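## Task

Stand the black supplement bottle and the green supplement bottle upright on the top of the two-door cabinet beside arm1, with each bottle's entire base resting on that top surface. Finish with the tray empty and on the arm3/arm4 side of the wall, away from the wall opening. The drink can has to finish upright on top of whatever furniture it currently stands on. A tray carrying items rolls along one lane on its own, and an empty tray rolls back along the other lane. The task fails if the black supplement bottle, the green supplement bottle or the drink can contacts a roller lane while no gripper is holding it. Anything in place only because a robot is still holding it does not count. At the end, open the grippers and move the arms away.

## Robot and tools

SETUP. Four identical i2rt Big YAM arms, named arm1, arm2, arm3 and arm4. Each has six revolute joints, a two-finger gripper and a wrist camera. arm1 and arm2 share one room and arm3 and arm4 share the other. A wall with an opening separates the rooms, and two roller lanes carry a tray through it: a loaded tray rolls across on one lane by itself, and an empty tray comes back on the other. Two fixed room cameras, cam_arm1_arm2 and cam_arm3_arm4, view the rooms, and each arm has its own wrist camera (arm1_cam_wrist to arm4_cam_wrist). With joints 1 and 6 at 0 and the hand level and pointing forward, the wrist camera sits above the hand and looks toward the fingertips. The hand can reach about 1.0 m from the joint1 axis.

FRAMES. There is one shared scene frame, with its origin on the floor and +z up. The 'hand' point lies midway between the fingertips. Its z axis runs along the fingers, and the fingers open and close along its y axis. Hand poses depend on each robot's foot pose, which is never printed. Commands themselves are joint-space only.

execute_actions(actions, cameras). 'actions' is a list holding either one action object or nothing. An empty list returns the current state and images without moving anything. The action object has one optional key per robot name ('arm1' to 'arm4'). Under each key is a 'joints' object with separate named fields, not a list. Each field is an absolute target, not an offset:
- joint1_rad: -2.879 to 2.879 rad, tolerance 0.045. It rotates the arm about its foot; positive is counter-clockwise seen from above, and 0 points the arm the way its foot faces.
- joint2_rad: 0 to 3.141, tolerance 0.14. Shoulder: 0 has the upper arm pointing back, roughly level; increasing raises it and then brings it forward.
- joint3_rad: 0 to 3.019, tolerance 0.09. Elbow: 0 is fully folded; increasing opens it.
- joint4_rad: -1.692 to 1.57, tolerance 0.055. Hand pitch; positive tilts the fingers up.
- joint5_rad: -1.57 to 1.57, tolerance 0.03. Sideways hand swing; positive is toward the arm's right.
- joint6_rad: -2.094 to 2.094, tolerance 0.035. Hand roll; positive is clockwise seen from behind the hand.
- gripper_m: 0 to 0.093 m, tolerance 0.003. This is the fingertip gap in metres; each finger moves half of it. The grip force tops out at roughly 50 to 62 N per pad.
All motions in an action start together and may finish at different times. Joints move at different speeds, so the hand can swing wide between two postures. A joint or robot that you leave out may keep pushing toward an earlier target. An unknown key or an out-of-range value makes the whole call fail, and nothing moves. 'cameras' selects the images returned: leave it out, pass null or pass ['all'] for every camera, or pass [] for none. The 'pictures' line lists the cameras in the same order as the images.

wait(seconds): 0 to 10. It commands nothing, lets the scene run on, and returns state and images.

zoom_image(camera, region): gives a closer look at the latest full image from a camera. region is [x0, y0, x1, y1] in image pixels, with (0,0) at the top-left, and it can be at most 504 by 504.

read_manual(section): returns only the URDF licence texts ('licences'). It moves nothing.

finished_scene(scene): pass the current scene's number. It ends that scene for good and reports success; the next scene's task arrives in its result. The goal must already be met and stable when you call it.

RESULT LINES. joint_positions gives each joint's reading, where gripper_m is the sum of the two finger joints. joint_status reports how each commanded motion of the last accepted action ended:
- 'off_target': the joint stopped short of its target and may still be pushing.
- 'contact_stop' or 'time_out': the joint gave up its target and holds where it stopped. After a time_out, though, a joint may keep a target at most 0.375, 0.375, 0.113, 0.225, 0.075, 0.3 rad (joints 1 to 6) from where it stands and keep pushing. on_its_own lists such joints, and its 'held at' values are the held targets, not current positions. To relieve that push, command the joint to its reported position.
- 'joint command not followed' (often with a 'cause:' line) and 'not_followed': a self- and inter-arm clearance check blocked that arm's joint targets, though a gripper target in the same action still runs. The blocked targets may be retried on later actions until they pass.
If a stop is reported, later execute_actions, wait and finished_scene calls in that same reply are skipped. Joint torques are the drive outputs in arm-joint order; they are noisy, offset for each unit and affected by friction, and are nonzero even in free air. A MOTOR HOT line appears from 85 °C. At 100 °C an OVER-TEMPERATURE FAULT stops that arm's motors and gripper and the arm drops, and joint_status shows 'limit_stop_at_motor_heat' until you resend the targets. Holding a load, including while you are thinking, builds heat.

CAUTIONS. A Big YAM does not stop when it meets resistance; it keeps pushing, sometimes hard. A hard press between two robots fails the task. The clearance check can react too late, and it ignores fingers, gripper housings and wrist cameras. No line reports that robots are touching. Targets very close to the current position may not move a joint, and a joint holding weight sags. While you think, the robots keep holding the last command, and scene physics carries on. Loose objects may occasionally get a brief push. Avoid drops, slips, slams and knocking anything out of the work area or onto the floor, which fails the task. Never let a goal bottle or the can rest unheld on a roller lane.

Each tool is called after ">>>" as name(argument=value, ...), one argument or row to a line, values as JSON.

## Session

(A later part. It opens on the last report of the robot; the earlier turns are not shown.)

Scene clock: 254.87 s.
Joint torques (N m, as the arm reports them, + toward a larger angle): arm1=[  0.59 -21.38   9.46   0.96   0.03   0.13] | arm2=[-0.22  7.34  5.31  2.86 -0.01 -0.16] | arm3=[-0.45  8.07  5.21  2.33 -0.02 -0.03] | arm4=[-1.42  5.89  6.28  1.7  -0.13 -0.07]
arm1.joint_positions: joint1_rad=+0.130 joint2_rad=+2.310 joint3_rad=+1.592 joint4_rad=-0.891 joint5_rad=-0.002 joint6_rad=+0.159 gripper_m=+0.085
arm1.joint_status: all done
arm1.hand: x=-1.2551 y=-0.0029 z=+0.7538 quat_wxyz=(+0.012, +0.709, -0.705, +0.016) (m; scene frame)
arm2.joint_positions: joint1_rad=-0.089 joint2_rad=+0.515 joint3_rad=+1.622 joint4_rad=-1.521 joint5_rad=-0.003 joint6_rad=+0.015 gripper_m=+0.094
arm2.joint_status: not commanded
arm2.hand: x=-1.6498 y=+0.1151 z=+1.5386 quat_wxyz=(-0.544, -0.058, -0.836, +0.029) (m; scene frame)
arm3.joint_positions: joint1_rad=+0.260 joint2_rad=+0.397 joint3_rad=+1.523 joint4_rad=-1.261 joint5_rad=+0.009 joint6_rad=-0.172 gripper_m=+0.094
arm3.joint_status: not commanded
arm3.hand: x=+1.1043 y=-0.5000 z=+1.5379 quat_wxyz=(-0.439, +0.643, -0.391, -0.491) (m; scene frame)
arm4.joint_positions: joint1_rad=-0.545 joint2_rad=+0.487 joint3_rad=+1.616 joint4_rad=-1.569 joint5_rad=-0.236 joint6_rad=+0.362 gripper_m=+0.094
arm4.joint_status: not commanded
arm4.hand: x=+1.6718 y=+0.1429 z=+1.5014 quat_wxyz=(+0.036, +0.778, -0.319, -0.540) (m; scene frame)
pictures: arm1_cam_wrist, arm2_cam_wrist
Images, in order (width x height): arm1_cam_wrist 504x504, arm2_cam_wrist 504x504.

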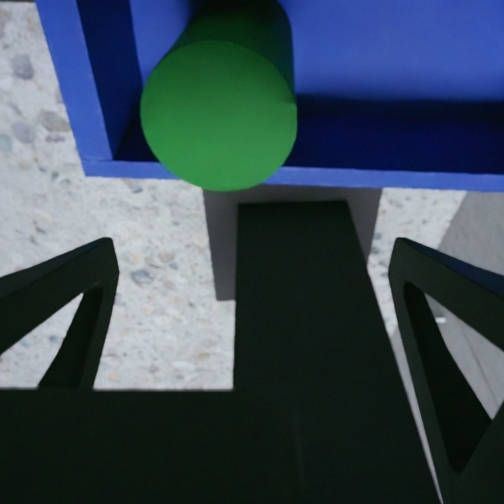

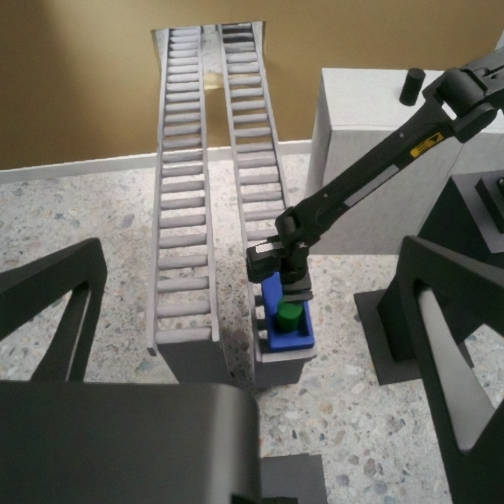

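>>> execute_actions(
  actions=[
    {"arm1":{"joints":{"joint1_rad":0.15,"joint2_rad":2.515,"joint3_rad":1.69,"joint4_rad":-0.705,"joint6_rad":0.19,"gripper_m":0.088}}},
  ],
  cameras=["arm1_cam_wrist","arm2_cam_wrist"],
)

Scene clock: 280.17 s.
Joint torques (N m, as the arm reports them, + toward a larger angle): arm1=[  1.61 -21.89   7.77   0.98   0.06   0.13] | arm2=[-0.06  7.4   5.31  2.8   0.   -0.17] | arm3=[-0.81  6.54  5.39  2.38 -0.04 -0.03] | arm4=[-1.55  5.72  6.24  1.71 -0.13 -0.08]
arm1.joint_positions: joint1_rad=+0.143 joint2_rad=+2.542 joint3_rad=+1.669 joint4_rad=-0.714 joint5_rad=-0.002 joint6_rad=+0.179 gripper_m=+0.088
arm1.joint_status: all done
arm1.hand: x=-1.2645 y=+0.0040 z=+0.6356 quat_wxyz=(+0.006, +0.706, -0.708, +0.007) (m; scene frame)
arm2.joint_positions: joint1_rad=-0.089 joint2_rad=+0.515 joint3_rad=+1.622 joint4_rad=-1.521 joint5_rad=-0.003 joint6_rad=+0.015 gripper_m=+0.094
arm2.joint_status: not commanded
arm2.hand: x=-1.6498 y=+0.1151 z=+1.5386 quat_wxyz=(-0.544, -0.058, -0.836, +0.029) (m; scene frame)
arm3.joint_positions: joint1_rad=+0.260 joint2_rad=+0.397 joint3_rad=+1.523 joint4_rad=-1.261 joint5_rad=+0.009 joint6_rad=-0.172 gripper_m=+0.094
arm3.joint_status: not commanded
arm3.hand: x=+1.1043 y=-0.5000 z=+1.5379 quat_wxyz=(-0.439, +0.643, -0.391, -0.491) (m; scene frame)
arm4.joint_positions: joint1_rad=-0.545 joint2_rad=+0.487 joint3_rad=+1.616 joint4_rad=-1.569 joint5_rad=-0.236 joint6_rad=+0.362 gripper_m=+0.094
arm4.joint_status: not commanded
arm4.hand: x=+1.6718 y=+0.1429 z=+1.5014 quat_wxyz=(+0.036, +0.778, -0.319, -0.540) (m; scene frame)
pictures: arm1_cam_wrist, arm2_cam_wrist
Images, in order (width x height): arm1_cam_wrist 504x504, arm2_cam_wrist 504x504.

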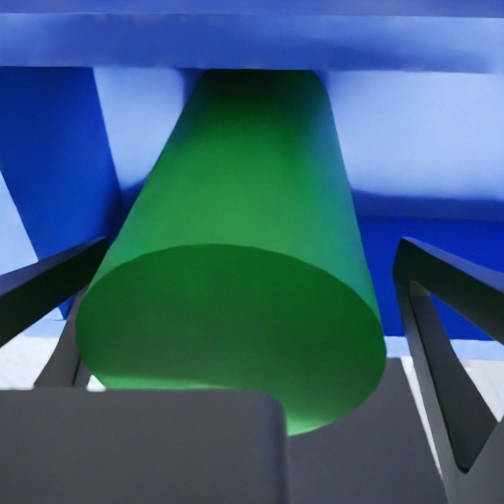

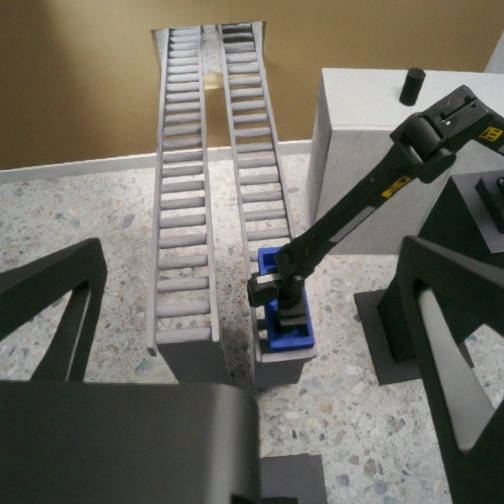

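>>> execute_actions(
  actions=[
    {"arm1":{"joints":{"joint4_rad":-0.68,"gripper_m":0.045}}},
  ],
  cameras=["arm1_cam_wrist"],
)

>>> execute_actions(
  actions=[
    {"arm1":{"joints":{"joint2_rad":2.27,"joint3_rad":1.61,"joint4_rad":-0.91}}},
  ],
  cameras=["arm1_cam_wrist","arm2_cam_wrist"],
)

Scene clock: 290.23 s.
Joint torques (N m, as the arm reports them, + toward a larger angle): arm1=[  1.6  -21.88   7.84   1.25   0.06   0.12] | arm2=[-0.13  7.35  5.29  2.85  0.   -0.16] | arm3=[-0.11  7.29  5.32  2.18 -0.02 -0.02] | arm4=[-1.5   5.6   6.38  1.73 -0.13 -0.08]
arm1.joint_positions: joint1_rad=+0.144 joint2_rad=+2.542 joint3_rad=+1.669 joint4_rad=-0.694 joint5_rad=-0.002 joint6_rad=+0.181 gripper_m=+0.065
arm1.joint_status: gripper_m off_target (ended at +0.065, target +0.045); the others done
arm1.hand: x=-1.2656 y=+0.0089 z=+0.6356 quat_wxyz=(+0.000, +0.706, -0.708, -0.001) (m; scene frame)
arm2.joint_positions: joint1_rad=-0.089 joint2_rad=+0.515 joint3_rad=+1.622 joint4_rad=-1.521 joint5_rad=-0.003 joint6_rad=+0.015 gripper_m=+0.094
arm2.joint_status: not commanded
arm2.hand: x=-1.6498 y=+0.1151 z=+1.5386 quat_wxyz=(-0.544, -0.058, -0.836, +0.029) (m; scene frame)
arm3.joint_positions: joint1_rad=+0.260 joint2_rad=+0.397 joint3_rad=+1.523 joint4_rad=-1.261 joint5_rad=+0.009 joint6_rad=-0.172 gripper_m=+0.094
arm3.joint_status: not commanded
arm3.hand: x=+1.1043 y=-0.5000 z=+1.5379 quat_wxyz=(-0.439, +0.643, -0.391, -0.491) (m; scene frame)
arm4.joint_positions: joint1_rad=-0.545 joint2_rad=+0.487 joint3_rad=+1.616 joint4_rad=-1.569 joint5_rad=-0.236 joint6_rad=+0.362 gripper_m=+0.094
arm4.joint_status: not commanded
arm4.hand: x=+1.6718 y=+0.1429 z=+1.5014 quat_wxyz=(+0.036, +0.778, -0.319, -0.540) (m; scene frame)
pictures: arm1_cam_wrist
Images, in order (width x height): arm1_cam_wrist 504x504.

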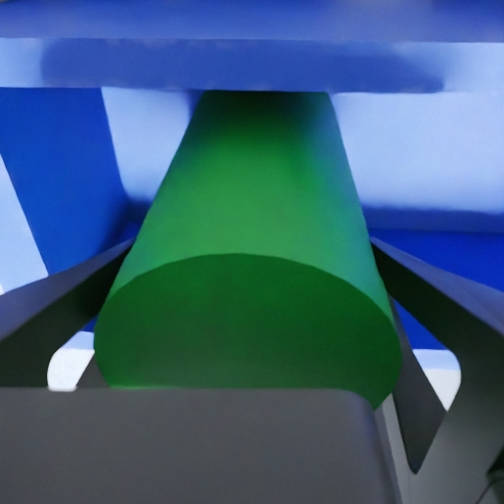

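Scene clock: 291.47 s.
Joint torques (N m, as the arm reports them, + toward a larger angle): arm1=[  1.63 -19.53   8.42   0.06  -0.02   0.12] | arm2=[-0.15  7.41  5.33  2.84  0.   -0.17] | arm3=[-0.01  6.59  5.6   2.17 -0.04  0.  ] | arm4=[-1.54  5.68  6.29  1.72 -0.14 -0.1 ]
arm1.joint_positions: joint1_rad=+0.144 joint2_rad=+2.275 joint3_rad=+1.596 joint4_rad=-0.900 joint5_rad=+0.001 joint6_rad=+0.181 gripper_m=+0.065
arm1.joint_status: all done
arm1.hand: x=-1.2644 y=+0.0043 z=+0.7756 quat_wxyz=(+0.002, +0.706, -0.708, +0.004) (m; scene frame)
arm2.joint_positions: joint1_rad=-0.089 joint2_rad=+0.515 joint3_rad=+1.622 joint4_rad=-1.521 joint5_rad=-0.003 joint6_rad=+0.015 gripper_m=+0.094
arm2.joint_status: not commanded
arm2.hand: x=-1.6498 y=+0.1151 z=+1.5386 quat_wxyz=(-0.544, -0.058, -0.836, +0.029) (m; scene frame)
arm3.joint_positions: joint1_rad=+0.260 joint2_rad=+0.397 joint3_rad=+1.523 joint4_rad=-1.261 joint5_rad=+0.009 joint6_rad=-0.172 gripper_m=+0.094
arm3.joint_status: not commanded
arm3.hand: x=+1.1043 y=-0.5000 z=+1.5379 quat_wxyz=(-0.439, +0.643, -0.391, -0.491) (m; scene frame)
arm4.joint_positions: joint1_rad=-0.545 joint2_rad=+0.487 joint3_rad=+1.616 joint4_rad=-1.569 joint5_rad=-0.236 joint6_rad=+0.362 gripper_m=+0.094
arm4.joint_status: not commanded
arm4.hand: x=+1.6718 y=+0.1429 z=+1.5014 quat_wxyz=(+0.036, +0.778, -0.319, -0.540) (m; scene frame)
pictures: arm1_cam_wrist, arm2_cam_wrist
Images, in order (width x height): arm1_cam_wrist 504x504, arm2_cam_wrist 504x504.

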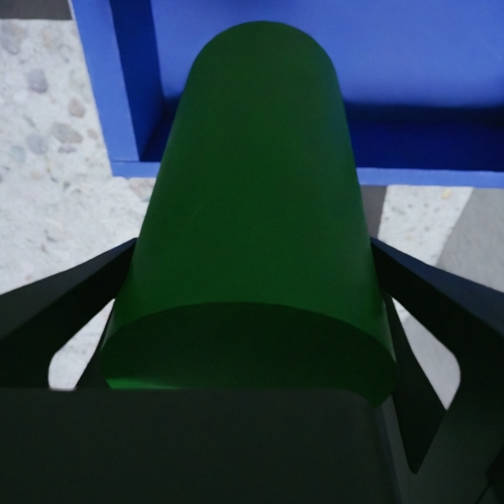

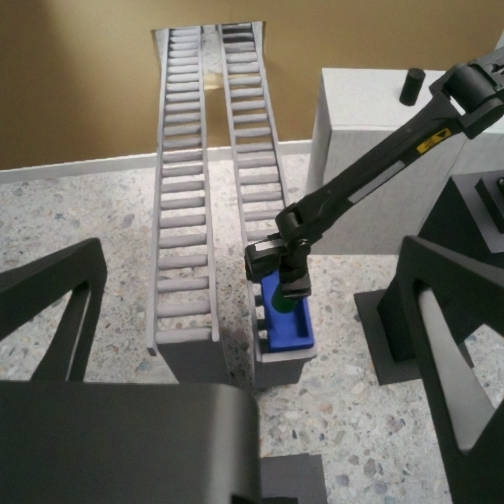

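>>> execute_actions(
  actions=[
    {"arm1":{"joints":{"joint2_rad":1.86,"joint3_rad":1.68,"joint4_rad":-1.57,"joint6_rad":0.18}}},
  ],
  cameras=["arm1_cam_wrist","arm2_cam_wrist","cam_arm1_arm2"],
)

>>> zoom_image(
  camera="arm2_cam_wrist",
  region=[230, 60, 430, 300],
)

Scene clock: 317.13 s.
Joint torques (N m, as the arm reports them, + toward a larger angle): arm1=[  1.72 -17.52  10.62  -0.4   -0.02   0.02] | arm2=[-0.18  7.39  5.32  2.85  0.   -0.16] | arm3=[ 0.57  6.98  5.38  2.25 -0.06 -0.02] | arm4=[-1.22  5.84  6.3   1.7  -0.13 -0.08]
arm1.joint_positions: joint1_rad=+0.144 joint2_rad=+1.875 joint3_rad=+1.661 joint4_rad=-1.557 joint5_rad=+0.001 joint6_rad=+0.181 gripper_m=+0.065
arm1.joint_status: all done
arm1.hand: x=-1.2487 y=-0.0836 z=+1.0357 quat_wxyz=(+0.057, +0.703, -0.704, +0.083) (m; scene frame)
arm2.joint_positions: joint1_rad=-0.089 joint2_rad=+0.515 joint3_rad=+1.622 joint4_rad=-1.521 joint5_rad=-0.003 joint6_rad=+0.015 gripper_m=+0.094
arm2.joint_status: not commanded
arm2.hand: x=-1.6498 y=+0.1151 z=+1.5386 quat_wxyz=(-0.544, -0.058, -0.836, +0.029) (m; scene frame)
arm3.joint_positions: joint1_rad=+0.260 joint2_rad=+0.397 joint3_rad=+1.523 joint4_rad=-1.261 joint5_rad=+0.009 joint6_rad=-0.172 gripper_m=+0.094
arm3.joint_status: not commanded
arm3.hand: x=+1.1043 y=-0.5000 z=+1.5379 quat_wxyz=(-0.439, +0.643, -0.391, -0.491) (m; scene frame)
arm4.joint_positions: joint1_rad=-0.545 joint2_rad=+0.487 joint3_rad=+1.616 joint4_rad=-1.569 joint5_rad=-0.236 joint6_rad=+0.362 gripper_m=+0.094
arm4.joint_status: not commanded
arm4.hand: x=+1.6718 y=+0.1429 z=+1.5014 quat_wxyz=(+0.036, +0.778, -0.319, -0.540) (m; scene frame)
pictures: arm1_cam_wrist, arm2_cam_wrist, cam_arm1_arm2
Images, in order (width x height): arm1_cam_wrist 504x504, arm2_cam_wrist 504x504, cam_arm1_arm2 504x504.

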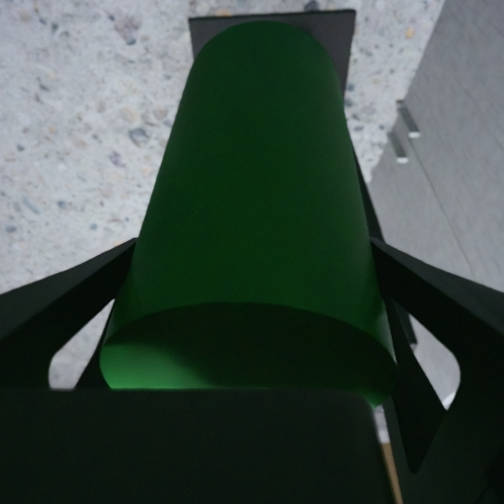

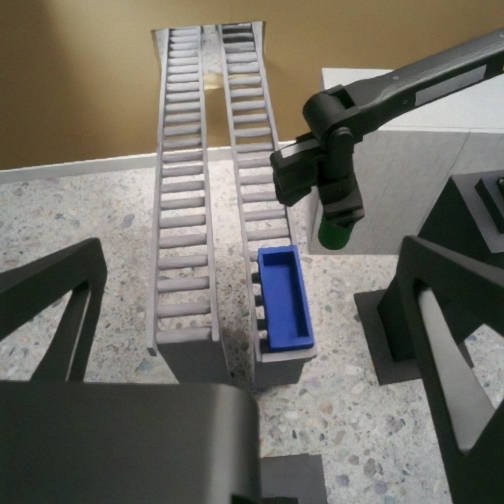

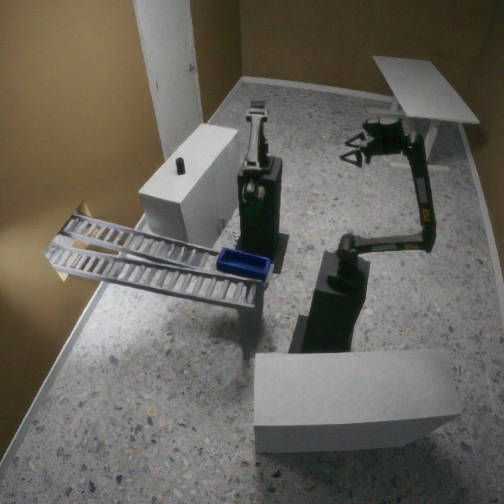

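Region (230, 60, 430, 300) of arm2_cam_wrist's 504x504 image, scaled by 2.100, with more detail than that image has.

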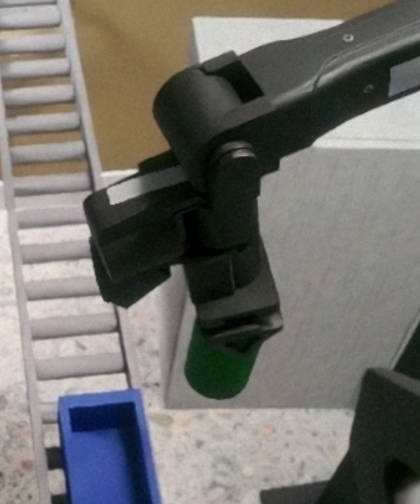

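>>> execute_actions(
  actions=[
    {"arm1":{"joints":{"joint1_rad":-1.265,"joint5_rad":-0.08,"joint6_rad":0}},"arm2":{"joints":{"joint1_rad":-0.104,"joint2_rad":2.29,"joint3_rad":1.465,"joint4_rad":-0.705,"joint5_rad":0,"joint6_rad":-0.15,"gripper_m":0.035}}},
  ],
  cameras=["arm1_cam_wrist","arm2_cam_wrist","cam_arm1_arm2"],
)

Scene clock: 345.57 s.
Joint torques (N m, as the arm reports them, + toward a larger angle): arm1=[  1.63 -17.23  10.68  -0.5   -0.16  -0.1 ] | arm2=[ -0.57 -21.35   7.09   1.06  -0.02  -0.17] | arm3=[-0.39  7.41  5.39  2.31 -0.05 -0.04] | arm4=[-1.34  5.83  6.31  1.71 -0.12 -0.07]
arm1.joint_positions: joint1_rad=-1.273 joint2_rad=+1.875 joint3_rad=+1.661 joint4_rad=-1.557 joint5_rad=-0.077 joint6_rad=+0.011 gripper_m=+0.065
arm1.joint_status: all done
arm1.hand: x=-0.6648 y=-0.4163 z=+1.0370 quat_wxyz=(+0.105, +0.156, -0.982, -0.020) (m; scene frame)
arm2.joint_positions: joint1_rad=-0.089 joint2_rad=+2.292 joint3_rad=+1.451 joint4_rad=-0.717 joint5_rad=-0.003 joint6_rad=-0.135 gripper_m=+0.035
arm2.joint_status: all done
arm2.hand: x=-1.1967 y=+0.0576 z=+0.7586 quat_wxyz=(-0.005, +0.005, -1.000, +0.000) (m; scene frame)
arm3.joint_positions: joint1_rad=+0.260 joint2_rad=+0.397 joint3_rad=+1.523 joint4_rad=-1.261 joint5_rad=+0.009 joint6_rad=-0.172 gripper_m=+0.094
arm3.joint_status: not commanded
arm3.hand: x=+1.1043 y=-0.5000 z=+1.5379 quat_wxyz=(-0.439, +0.643, -0.391, -0.491) (m; scene frame)
arm4.joint_positions: joint1_rad=-0.545 joint2_rad=+0.487 joint3_rad=+1.616 joint4_rad=-1.569 joint5_rad=-0.236 joint6_rad=+0.362 gripper_m=+0.094
arm4.joint_status: not commanded
arm4.hand: x=+1.6718 y=+0.1429 z=+1.5014 quat_wxyz=(+0.036, +0.778, -0.319, -0.540) (m; scene frame)
pictures: arm1_cam_wrist, arm2_cam_wrist, cam_arm1_arm2
Images, in order (width x height): arm1_cam_wrist 504x504, arm2_cam_wrist 504x504, cam_arm1_arm2 504x504.

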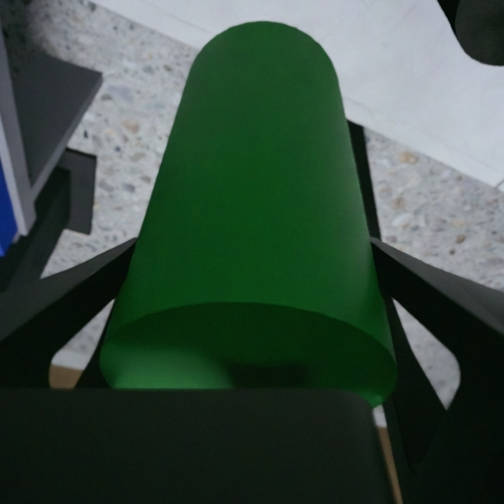

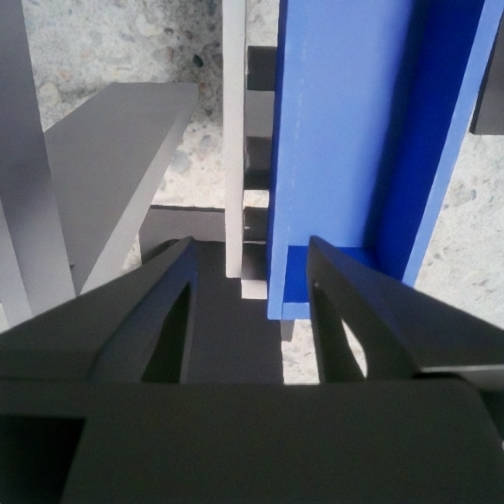

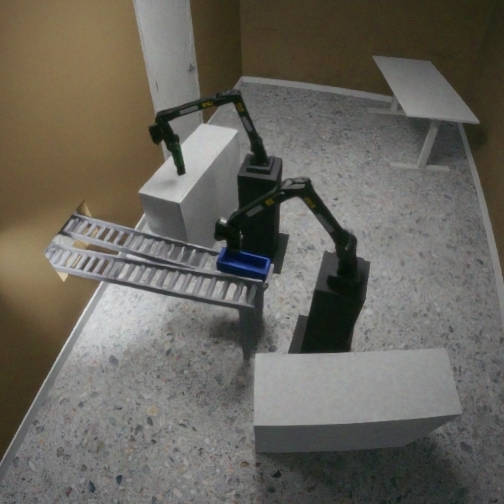

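>>> execute_actions(
  actions=[
    {"arm1":{"joints":{"joint2_rad":2.152,"joint3_rad":1.76,"joint4_rad":-1.328}},"arm2":{"joints":{"joint1_rad":-0.128,"joint2_rad":2.585,"joint3_rad":1.595,"joint4_rad":-0.548,"joint6_rad":-0.165,"gripper_m":0.03}}},
  ],
  cameras=["arm1_cam_wrist","arm2_cam_wrist","cam_arm1_arm2"],
)

>>> zoom_image(
  camera="cam_arm1_arm2",
  region=[130, 110, 230, 220],
)

Scene clock: 376.30 s.
Joint torques (N m, as the arm reports them, + toward a larger angle): arm1=[  1.86 -22.51  10.63   0.33  -0.16  -0.09] | arm2=[  0.24 -22.65   6.02   0.76  -0.02  -0.16] | arm3=[-0.37  6.66  5.41  2.32 -0.03  0.02] | arm4=[-1.5   5.71  6.3   1.71 -0.13 -0.08]
arm1.joint_positions: joint1_rad=-1.273 joint2_rad=+2.198 joint3_rad=+1.730 joint4_rad=-1.335 joint5_rad=-0.077 joint6_rad=+0.011 gripper_m=+0.065
arm1.joint_status: all done
arm1.hand: x=-0.6089 y=-0.3973 z=+0.8733 quat_wxyz=(+0.120, +0.155, -0.980, -0.017) (m; scene frame)
arm2.joint_positions: joint1_rad=-0.121 joint2_rad=+2.588 joint3_rad=+1.579 joint4_rad=-0.555 joint5_rad=-0.003 joint6_rad=-0.149 gripper_m=+0.030
arm2.joint_status: all done
arm2.hand: x=-1.1957 y=+0.0383 z=+0.6216 quat_wxyz=(-0.002, -0.004, -1.000, -0.001) (m; scene frame)
arm3.joint_positions: joint1_rad=+0.260 joint2_rad=+0.397 joint3_rad=+1.523 joint4_rad=-1.261 joint5_rad=+0.009 joint6_rad=-0.172 gripper_m=+0.094
arm3.joint_status: not commanded
arm3.hand: x=+1.1043 y=-0.5000 z=+1.5379 quat_wxyz=(-0.439, +0.643, -0.391, -0.491) (m; scene frame)
arm4.joint_positions: joint1_rad=-0.545 joint2_rad=+0.487 joint3_rad=+1.616 joint4_rad=-1.569 joint5_rad=-0.236 joint6_rad=+0.362 gripper_m=+0.094
arm4.joint_status: not commanded
arm4.hand: x=+1.6718 y=+0.1429 z=+1.5014 quat_wxyz=(+0.036, +0.778, -0.319, -0.540) (m; scene frame)
pictures: arm1_cam_wrist, arm2_cam_wrist, cam_arm1_arm2
Images, in order (width x height): arm1_cam_wrist 504x504, arm2_cam_wrist 504x504, cam_arm1_arm2 504x504.

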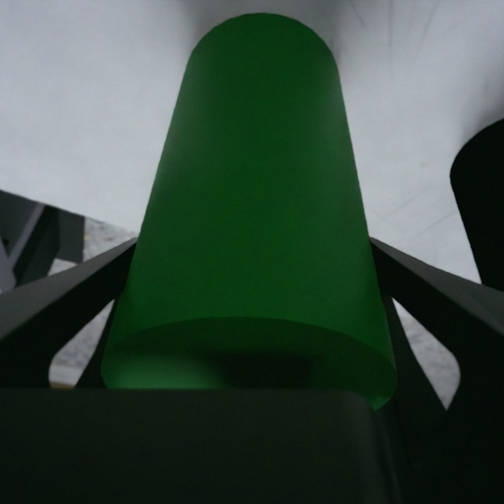

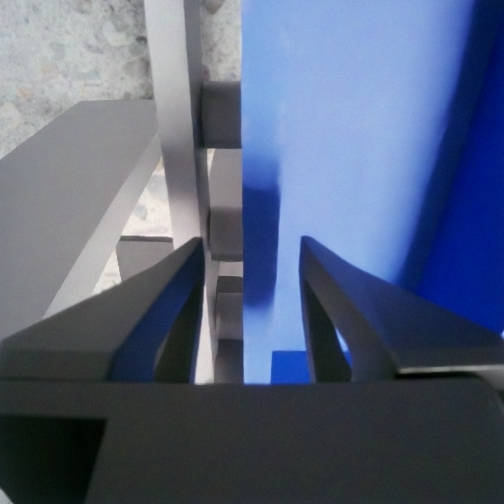

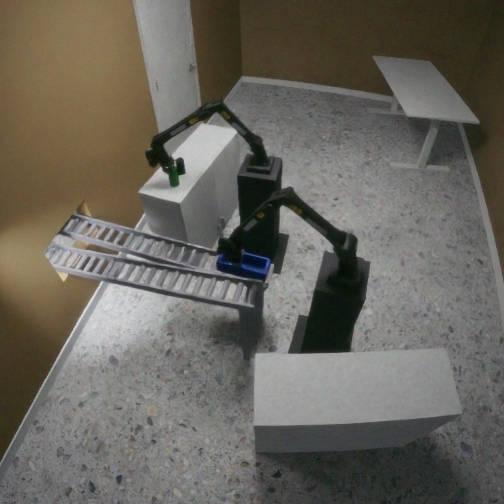

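Region (130, 110, 230, 220) of cam_arm1_arm2's 504x504 image, scaled by 4.582, with more detail than that image has; it fills the left 458 columns of this view, and the rest is white.

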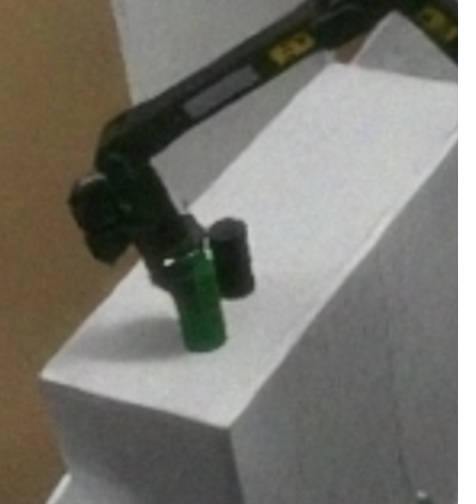

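>>> execute_actions(
  actions=[
    {"arm1":{"joints":{"gripper_m":0.086}},"arm2":{"joints":{"joint2_rad":2.655,"joint3_rad":1.637,"joint4_rad":-0.522}}},
  ],
  cameras=["arm1_cam_wrist","arm2_cam_wrist"],
)

Scene clock: 400.57 s.
Joint torques (N m, as the arm reports them, + toward a larger angle): arm1=[  1.61 -21.97  10.74   0.47  -0.15  -0.12] | arm2=[  0.11 -20.7    6.35   0.98  -0.01  -0.17] | arm3=[-0.51  6.64  5.41  2.42  0.    0.01] | arm4=[-1.23  5.85  6.27  1.65 -0.14 -0.08]
arm1.joint_positions: joint1_rad=-1.273 joint2_rad=+2.186 joint3_rad=+1.730 joint4_rad=-1.335 joint5_rad=-0.077 joint6_rad=+0.010 gripper_m=+0.086
arm1.joint_status: all done
arm1.hand: x=-0.6073 y=-0.3966 z=+0.8801 quat_wxyz=(+0.114, +0.155, -0.981, -0.018) (m; scene frame)
arm2.joint_positions: joint1_rad=-0.121 joint2_rad=+2.628 joint3_rad=+1.616 joint4_rad=-0.533 joint5_rad=-0.003 joint6_rad=-0.149 gripper_m=+0.030
arm2.joint_status: all done
arm2.hand: x=-1.1867 y=+0.0369 z=+0.6068 quat_wxyz=(-0.012, -0.004, -1.000, +0.001) (m; scene frame)
arm3.joint_positions: joint1_rad=+0.260 joint2_rad=+0.397 joint3_rad=+1.523 joint4_rad=-1.261 joint5_rad=+0.009 joint6_rad=-0.172 gripper_m=+0.094
arm3.joint_status: not commanded
arm3.hand: x=+1.1043 y=-0.5000 z=+1.5379 quat_wxyz=(-0.439, +0.643, -0.391, -0.491) (m; scene frame)
arm4.joint_positions: joint1_rad=-0.545 joint2_rad=+0.487 joint3_rad=+1.616 joint4_rad=-1.569 joint5_rad=-0.236 joint6_rad=+0.362 gripper_m=+0.094
arm4.joint_status: not commanded
arm4.hand: x=+1.6718 y=+0.1429 z=+1.5014 quat_wxyz=(+0.036, +0.778, -0.319, -0.540) (m; scene frame)
pictures: arm1_cam_wrist, arm2_cam_wrist
Images, in order (width x height): arm1_cam_wrist 504x504, arm2_cam_wrist 504x504.

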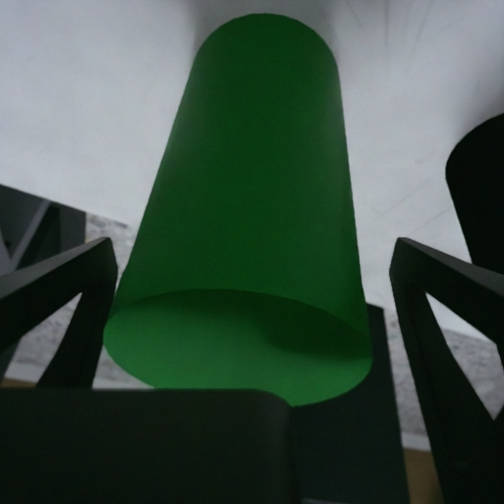

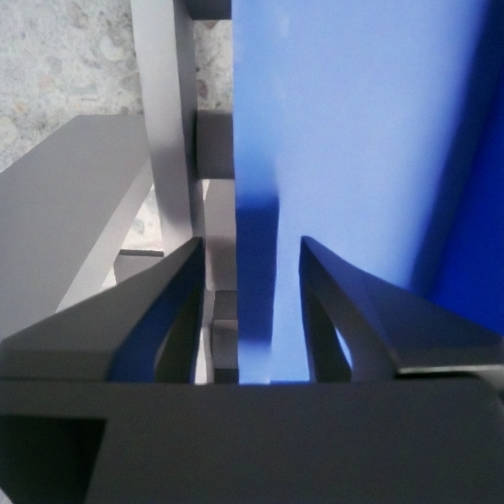

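>>> execute_actions(
  actions=[
    {"arm1":{"joints":{"joint2_rad":2.03,"joint3_rad":1.85,"joint4_rad":-1.545}},"arm2":{"joints":{"joint2_rad":2.68,"joint4_rad":-0.51}}},
  ],
  cameras=["arm1_cam_wrist","arm2_cam_wrist"],
)

Scene clock: 419.43 s.
Joint torques (N m, as the arm reports them, + toward a larger angle): arm1=[  1.7  -17.59  11.59  -0.27  -0.14  -0.11] | arm2=[  0.05 -20.49   6.21   1.    -0.02  -0.17] | arm3=[-0.73  7.44  5.34  2.08 -0.05 -0.03] | arm4=[-1.43  5.68  6.24  1.65 -0.14 -0.06]
arm1.joint_positions: joint1_rad=-1.273 joint2_rad=+2.021 joint3_rad=+1.821 joint4_rad=-1.535 joint5_rad=-0.077 joint6_rad=+0.010 gripper_m=+0.086
arm1.joint_status: all done
arm1.hand: x=-0.6105 y=-0.3975 z=+1.0111 quat_wxyz=(+0.087, +0.157, -0.984, -0.023) (m; scene frame)
arm2.joint_positions: joint1_rad=-0.121 joint2_rad=+2.654 joint3_rad=+1.616 joint4_rad=-0.524 joint5_rad=-0.003 joint6_rad=-0.149 gripper_m=+0.030
arm2.joint_status: all done
arm2.hand: x=-1.1962 y=+0.0384 z=+0.5920 quat_wxyz=(-0.003, -0.004, -1.000, -0.001) (m; scene frame)
arm3.joint_positions: joint1_rad=+0.260 joint2_rad=+0.397 joint3_rad=+1.523 joint4_rad=-1.261 joint5_rad=+0.009 joint6_rad=-0.172 gripper_m=+0.094
arm3.joint_status: not commanded
arm3.hand: x=+1.1043 y=-0.5000 z=+1.5379 quat_wxyz=(-0.439, +0.643, -0.391, -0.491) (m; scene frame)
arm4.joint_positions: joint1_rad=-0.545 joint2_rad=+0.487 joint3_rad=+1.616 joint4_rad=-1.569 joint5_rad=-0.236 joint6_rad=+0.362 gripper_m=+0.094
arm4.joint_status: not commanded
arm4.hand: x=+1.6718 y=+0.1429 z=+1.5014 quat_wxyz=(+0.036, +0.778, -0.319, -0.540) (m; scene frame)
pictures: arm1_cam_wrist, arm2_cam_wrist
Images, in order (width x height): arm1_cam_wrist 504x504, arm2_cam_wrist 504x504.

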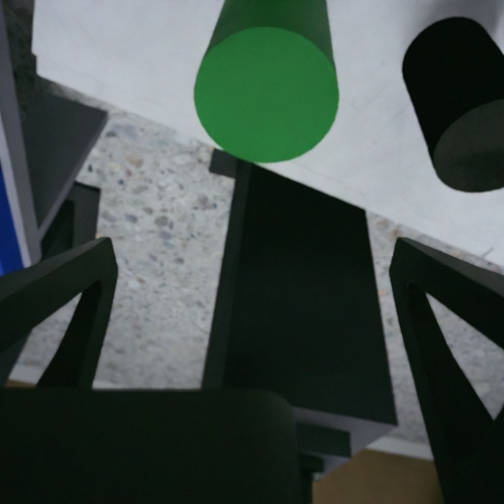

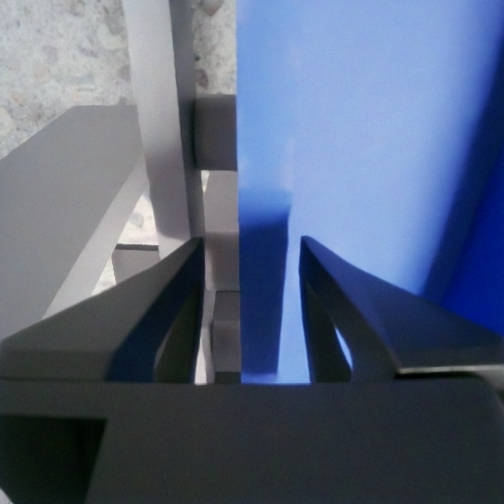

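>>> execute_actions(
  actions=[
    {"arm1":{"joints":{"joint1_rad":-0.34,"joint2_rad":1.8,"joint3_rad":1.68,"joint4_rad":-0.67,"joint5_rad":0}},"arm2":{"joints":{"joint2_rad":2.695,"gripper_m":0.0}}},
  ],
  cameras=["arm1_cam_wrist","arm2_cam_wrist"],
)

Scene clock: 436.20 s.
Joint torques (N m, as the arm reports them, + toward a larger angle): arm1=[  0.6  -18.05  11.89   2.71   0.06  -0.06] | arm2=[  0.06 -19.51   6.16   1.02  -0.15  -0.16] | arm3=[-0.53  6.39  5.41  2.13 -0.07  0.05] | arm4=[-1.49  5.59  6.31  1.68 -0.15 -0.08]
arm1.joint_positions: joint1_rad=-0.334 joint2_rad=+1.812 joint3_rad=+1.667 joint4_rad=-0.688 joint5_rad=-0.002 joint6_rad=+0.008 gripper_m=+0.086
arm1.joint_status: all done
arm1.hand: x=-0.9434 y=+0.0899 z=+1.1306 quat_wxyz=(-0.288, +0.551, -0.753, -0.215) (m; scene frame)
arm2.joint_positions: joint1_rad=-0.121 joint2_rad=+2.655 joint3_rad=+1.616 joint4_rad=-0.523 joint5_rad=+0.001 joint6_rad=-0.150 gripper_m=+0.011
arm2.joint_status: gripper_m off_target (ended at +0.011, target +0.000); the others done
arm2.hand: x=-1.1966 y=+0.0377 z=+0.5913 quat_wxyz=(-0.003, -0.004, -1.000, +0.002) (m; scene frame)
arm3.joint_positions: joint1_rad=+0.260 joint2_rad=+0.397 joint3_rad=+1.523 joint4_rad=-1.261 joint5_rad=+0.009 joint6_rad=-0.172 gripper_m=+0.094
arm3.joint_status: not commanded
arm3.hand: x=+1.1043 y=-0.5000 z=+1.5379 quat_wxyz=(-0.439, +0.643, -0.391, -0.491) (m; scene frame)
arm4.joint_positions: joint1_rad=-0.545 joint2_rad=+0.487 joint3_rad=+1.616 joint4_rad=-1.569 joint5_rad=-0.236 joint6_rad=+0.362 gripper_m=+0.094
arm4.joint_status: not commanded
arm4.hand: x=+1.6718 y=+0.1429 z=+1.5014 quat_wxyz=(+0.036, +0.778, -0.319, -0.540) (m; scene frame)
pictures: arm1_cam_wrist, arm2_cam_wrist
Images, in order (width x height): arm1_cam_wrist 504x504, arm2_cam_wrist 504x504.

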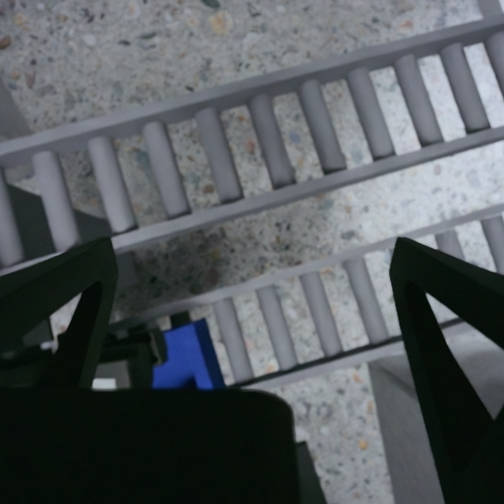

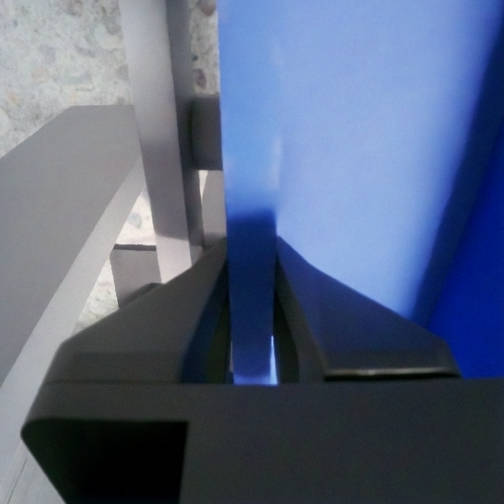

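>>> execute_actions(
  actions=[
    {"arm2":{"joints":{"joint2_rad":2.16,"joint3_rad":1.48,"joint4_rad":-0.87}}},
  ],
  cameras=["arm1_cam_wrist","arm2_cam_wrist","cam_arm1_arm2"],
)

Scene clock: 452.57 s.
Joint torques (N m, as the arm reports them, + toward a larger angle): arm1=[  0.52 -18.43  11.84   2.71   0.07  -0.08] | arm2=[  0.04 -20.74   7.78   0.06   0.01  -0.05] | arm3=[ 0.    6.46  5.54  2.3  -0.03  0.03] | arm4=[-1.57  5.8   6.29  1.69 -0.13 -0.06]
arm1.joint_positions: joint1_rad=-0.334 joint2_rad=+1.812 joint3_rad=+1.667 joint4_rad=-0.688 joint5_rad=-0.002 joint6_rad=+0.008 gripper_m=+0.086
arm1.joint_status: not commanded
arm1.hand: x=-0.9434 y=+0.0899 z=+1.1306 quat_wxyz=(-0.288, +0.551, -0.753, -0.215) (m; scene frame)
arm2.joint_positions: joint1_rad=-0.121 joint2_rad=+2.155 joint3_rad=+1.469 joint4_rad=-0.858 joint5_rad=-0.004 joint6_rad=-0.159 gripper_m=+0.011
arm2.joint_status: all done
arm2.hand: x=-1.1906 y=+0.0378 z=+0.8399 quat_wxyz=(-0.012, +0.001, -1.000, +0.000) (m; scene frame)
arm3.joint_positions: joint1_rad=+0.260 joint2_rad=+0.397 joint3_rad=+1.523 joint4_rad=-1.261 joint5_rad=+0.009 joint6_rad=-0.172 gripper_m=+0.094
arm3.joint_status: not commanded
arm3.hand: x=+1.1043 y=-0.5000 z=+1.5379 quat_wxyz=(-0.439, +0.643, -0.391, -0.491) (m; scene frame)
arm4.joint_positions: joint1_rad=-0.545 joint2_rad=+0.487 joint3_rad=+1.616 joint4_rad=-1.569 joint5_rad=-0.236 joint6_rad=+0.362 gripper_m=+0.094
arm4.joint_status: not commanded
arm4.hand: x=+1.6718 y=+0.1429 z=+1.5014 quat_wxyz=(+0.036, +0.778, -0.319, -0.540) (m; scene frame)
pictures: arm1_cam_wrist, arm2_cam_wrist, cam_arm1_arm2
Images, in order (width x height): arm1_cam_wrist 504x504, arm2_cam_wrist 504x504, cam_arm1_arm2 504x504.

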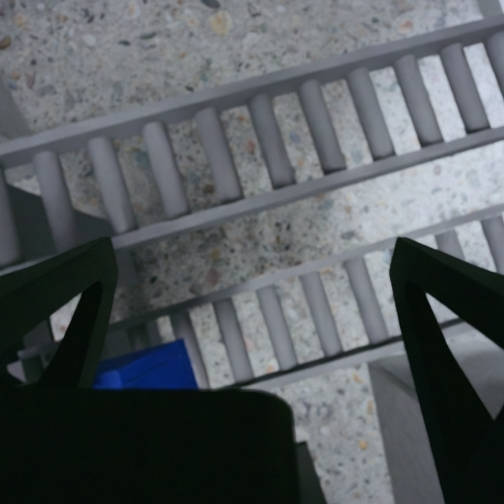

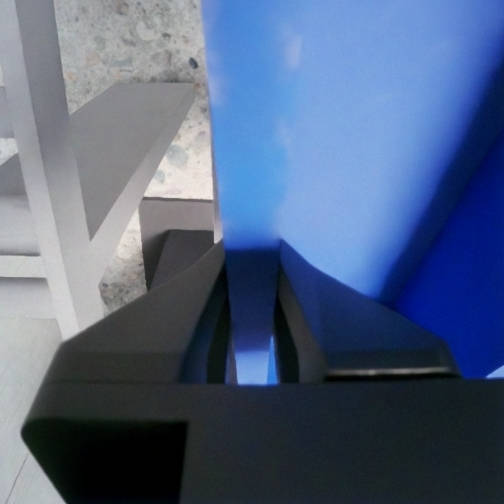

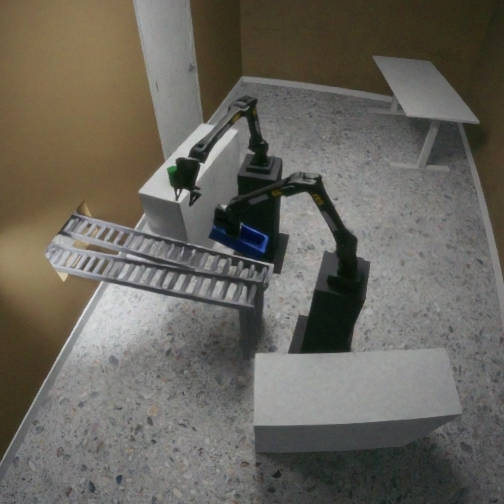

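>>> zoom_image(
  camera="cam_arm1_arm2",
  region=[190, 180, 310, 300],
)

Region (190, 180, 310, 300) of cam_arm1_arm2's 504x504 image, scaled by 4.200, with more detail than that image has.

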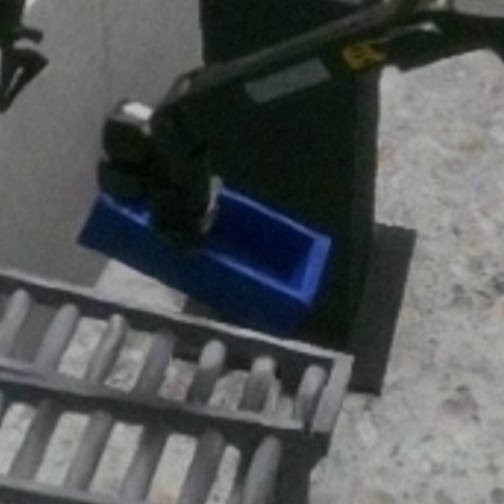

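>>> execute_actions(
  actions=[
    {"arm2":{"joints":{"joint1_rad":0.335,"joint2_rad":2.21,"joint3_rad":1.845,"joint4_rad":-1.42,"joint5_rad":-0.07,"joint6_rad":0.31}}},
  ],
  cameras=["arm1_cam_wrist","arm2_cam_wrist","cam_arm1_arm2"],
)

>>> zoom_image(
  camera="cam_arm1_arm2",
  region=[170, 190, 310, 330],
)

Scene clock: 501.77 s.
Joint torques (N m, as the arm reports them, + toward a larger angle): arm1=[  0.61 -18.16  11.9    2.72   0.07  -0.07] | arm2=[  1.38 -22.83   9.6   -0.66  -0.04   0.23] | arm3=[-0.08  6.7   5.36  2.26 -0.11 -0.02] | arm4=[-1.33  5.68  6.28  1.58 -0.12 -0.09]
arm1.joint_positions: joint1_rad=-0.334 joint2_rad=+1.812 joint3_rad=+1.667 joint4_rad=-0.688 joint5_rad=-0.002 joint6_rad=+0.008 gripper_m=+0.086
arm1.joint_status: not commanded
arm1.hand: x=-0.9434 y=+0.0899 z=+1.1306 quat_wxyz=(-0.288, +0.551, -0.753, -0.215) (m; scene frame)
arm2.joint_positions: joint1_rad=+0.325 joint2_rad=+2.207 joint3_rad=+1.820 joint4_rad=-1.403 joint5_rad=-0.073 joint6_rad=+0.292 gripper_m=+0.011
arm2.joint_status: all done
arm2.hand: x=-1.1989 y=+0.3133 z=+0.9299 quat_wxyz=(+0.116, -0.005, -0.993, -0.003) (m; scene frame)
arm3.joint_positions: joint1_rad=+0.260 joint2_rad=+0.397 joint3_rad=+1.523 joint4_rad=-1.261 joint5_rad=+0.009 joint6_rad=-0.172 gripper_m=+0.094
arm3.joint_status: not commanded
arm3.hand: x=+1.1043 y=-0.5000 z=+1.5379 quat_wxyz=(-0.439, +0.643, -0.391, -0.491) (m; scene frame)
arm4.joint_positions: joint1_rad=-0.545 joint2_rad=+0.487 joint3_rad=+1.616 joint4_rad=-1.569 joint5_rad=-0.236 joint6_rad=+0.362 gripper_m=+0.094
arm4.joint_status: not commanded
arm4.hand: x=+1.6718 y=+0.1429 z=+1.5014 quat_wxyz=(+0.036, +0.778, -0.319, -0.540) (m; scene frame)
pictures: arm1_cam_wrist, arm2_cam_wrist, cam_arm1_arm2
Images, in order (width x height): arm1_cam_wrist 504x504, arm2_cam_wrist 504x504, cam_arm1_arm2 504x504.

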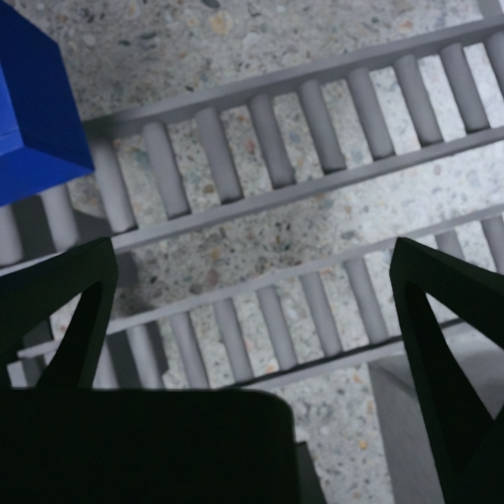

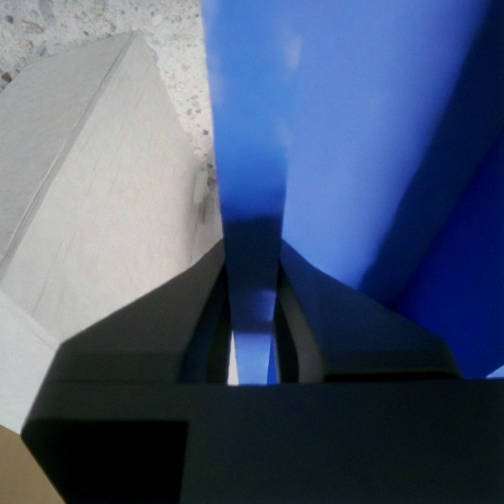

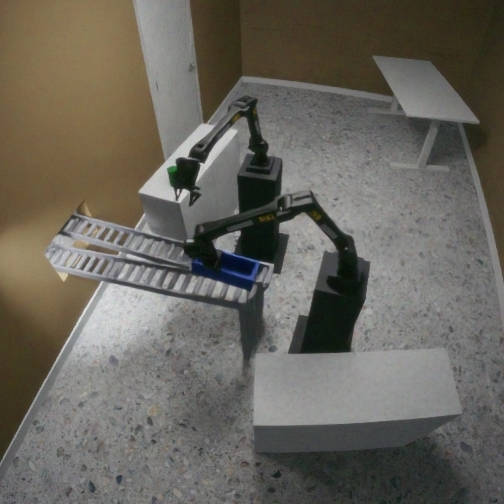

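Region (170, 190, 310, 330) of cam_arm1_arm2's 504x504 image, scaled by 3.600, with more detail than that image has.

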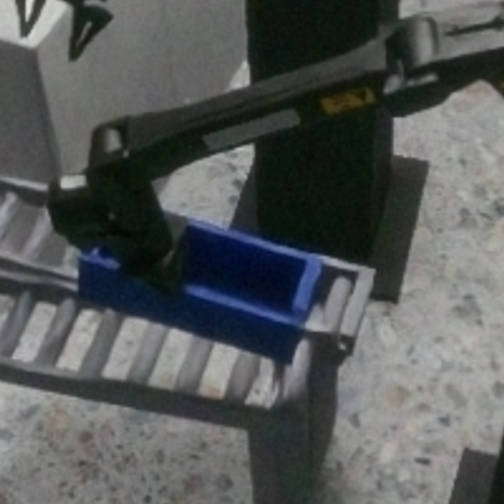

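>>> execute_actions(
  actions=[
    {"arm2":{"joints":{"joint1_rad":0.298,"joint2_rad":2.4,"joint3_rad":1.83,"joint4_rad":-1.235,"joint6_rad":0.29}}},
  ],
  cameras=["arm1_cam_wrist","arm2_cam_wrist","cam_arm1_arm2"],
)

>>> zoom_image(
  camera="cam_arm1_arm2",
  region=[170, 200, 310, 340],
)

>>> zoom_image(
  camera="arm1_cam_wrist",
  region=[0, 60, 220, 300],
)

Scene clock: 546.90 s.
Joint torques (N m, as the arm reports them, + toward a larger angle): arm1=[  0.36 -18.37  11.83   2.74   0.07  -0.07] | arm2=[ -0.1  -25.18   8.5    0.16  -0.04   0.01] | arm3=[-0.18  7.22  5.43  2.15 -0.07  0.04] | arm4=[-1.35  5.83  6.32  1.71 -0.13 -0.08]
arm1.joint_positions: joint1_rad=-0.334 joint2_rad=+1.812 joint3_rad=+1.667 joint4_rad=-0.688 joint5_rad=-0.002 joint6_rad=+0.008 gripper_m=+0.086
arm1.joint_status: not commanded
arm1.hand: x=-0.9434 y=+0.0899 z=+1.1306 quat_wxyz=(-0.288, +0.551, -0.753, -0.215) (m; scene frame)
arm2.joint_positions: joint1_rad=+0.308 joint2_rad=+2.419 joint3_rad=+1.806 joint4_rad=-1.242 joint5_rad=-0.073 joint6_rad=+0.292 gripper_m=+0.011
arm2.joint_status: all done
arm2.hand: x=-1.2034 y=+0.3014 z=+0.7934 quat_wxyz=(+0.147, -0.015, -0.989, +0.005) (m; scene frame)
arm3.joint_positions: joint1_rad=+0.260 joint2_rad=+0.397 joint3_rad=+1.523 joint4_rad=-1.261 joint5_rad=+0.009 joint6_rad=-0.172 gripper_m=+0.094
arm3.joint_status: not commanded
arm3.hand: x=+1.1043 y=-0.5000 z=+1.5379 quat_wxyz=(-0.439, +0.643, -0.391, -0.491) (m; scene frame)
arm4.joint_positions: joint1_rad=-0.545 joint2_rad=+0.487 joint3_rad=+1.616 joint4_rad=-1.569 joint5_rad=-0.236 joint6_rad=+0.362 gripper_m=+0.094
arm4.joint_status: not commanded
arm4.hand: x=+1.6718 y=+0.1429 z=+1.5014 quat_wxyz=(+0.036, +0.778, -0.319, -0.540) (m; scene frame)
pictures: arm1_cam_wrist, arm2_cam_wrist, cam_arm1_arm2
Images, in order (width x height): arm1_cam_wrist 504x504, arm2_cam_wrist 504x504, cam_arm1_arm2 504x504.

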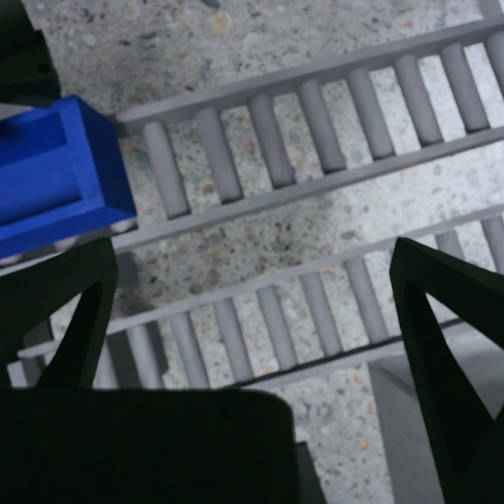

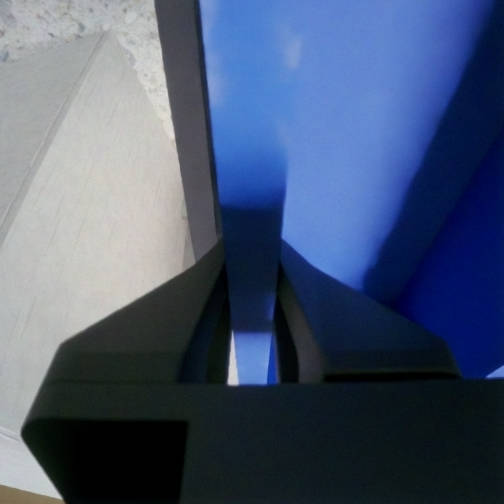

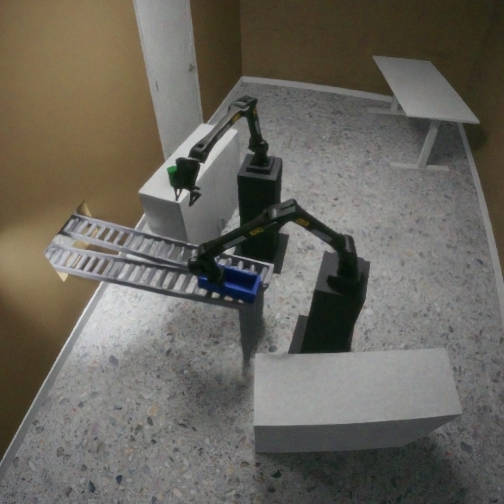

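Region (170, 200, 310, 340) of cam_arm1_arm2's 504x504 image, scaled by 3.600, with more detail than that image has.

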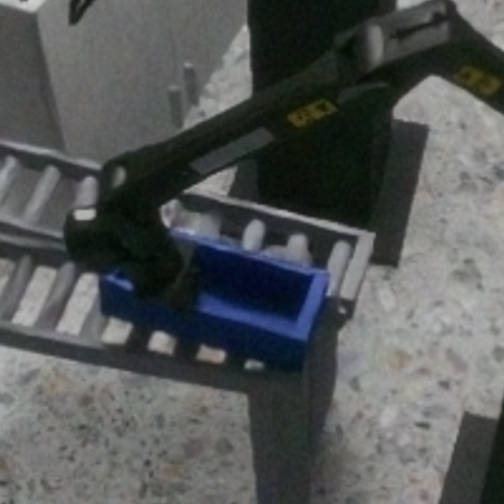

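Region (0, 60, 220, 300) of arm1_cam_wrist's 504x504 image, scaled by 2.100, with more detail than that image has; it fills the left 462 columns of this view, and the rest is white.

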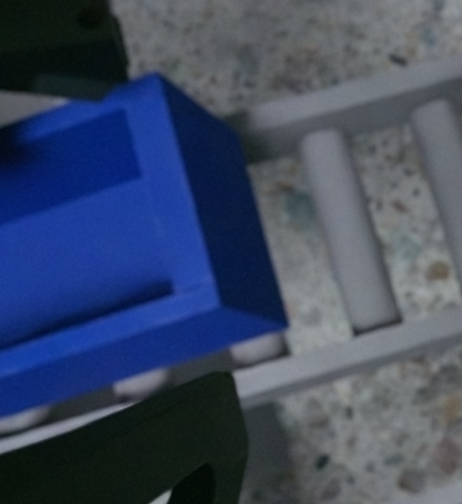

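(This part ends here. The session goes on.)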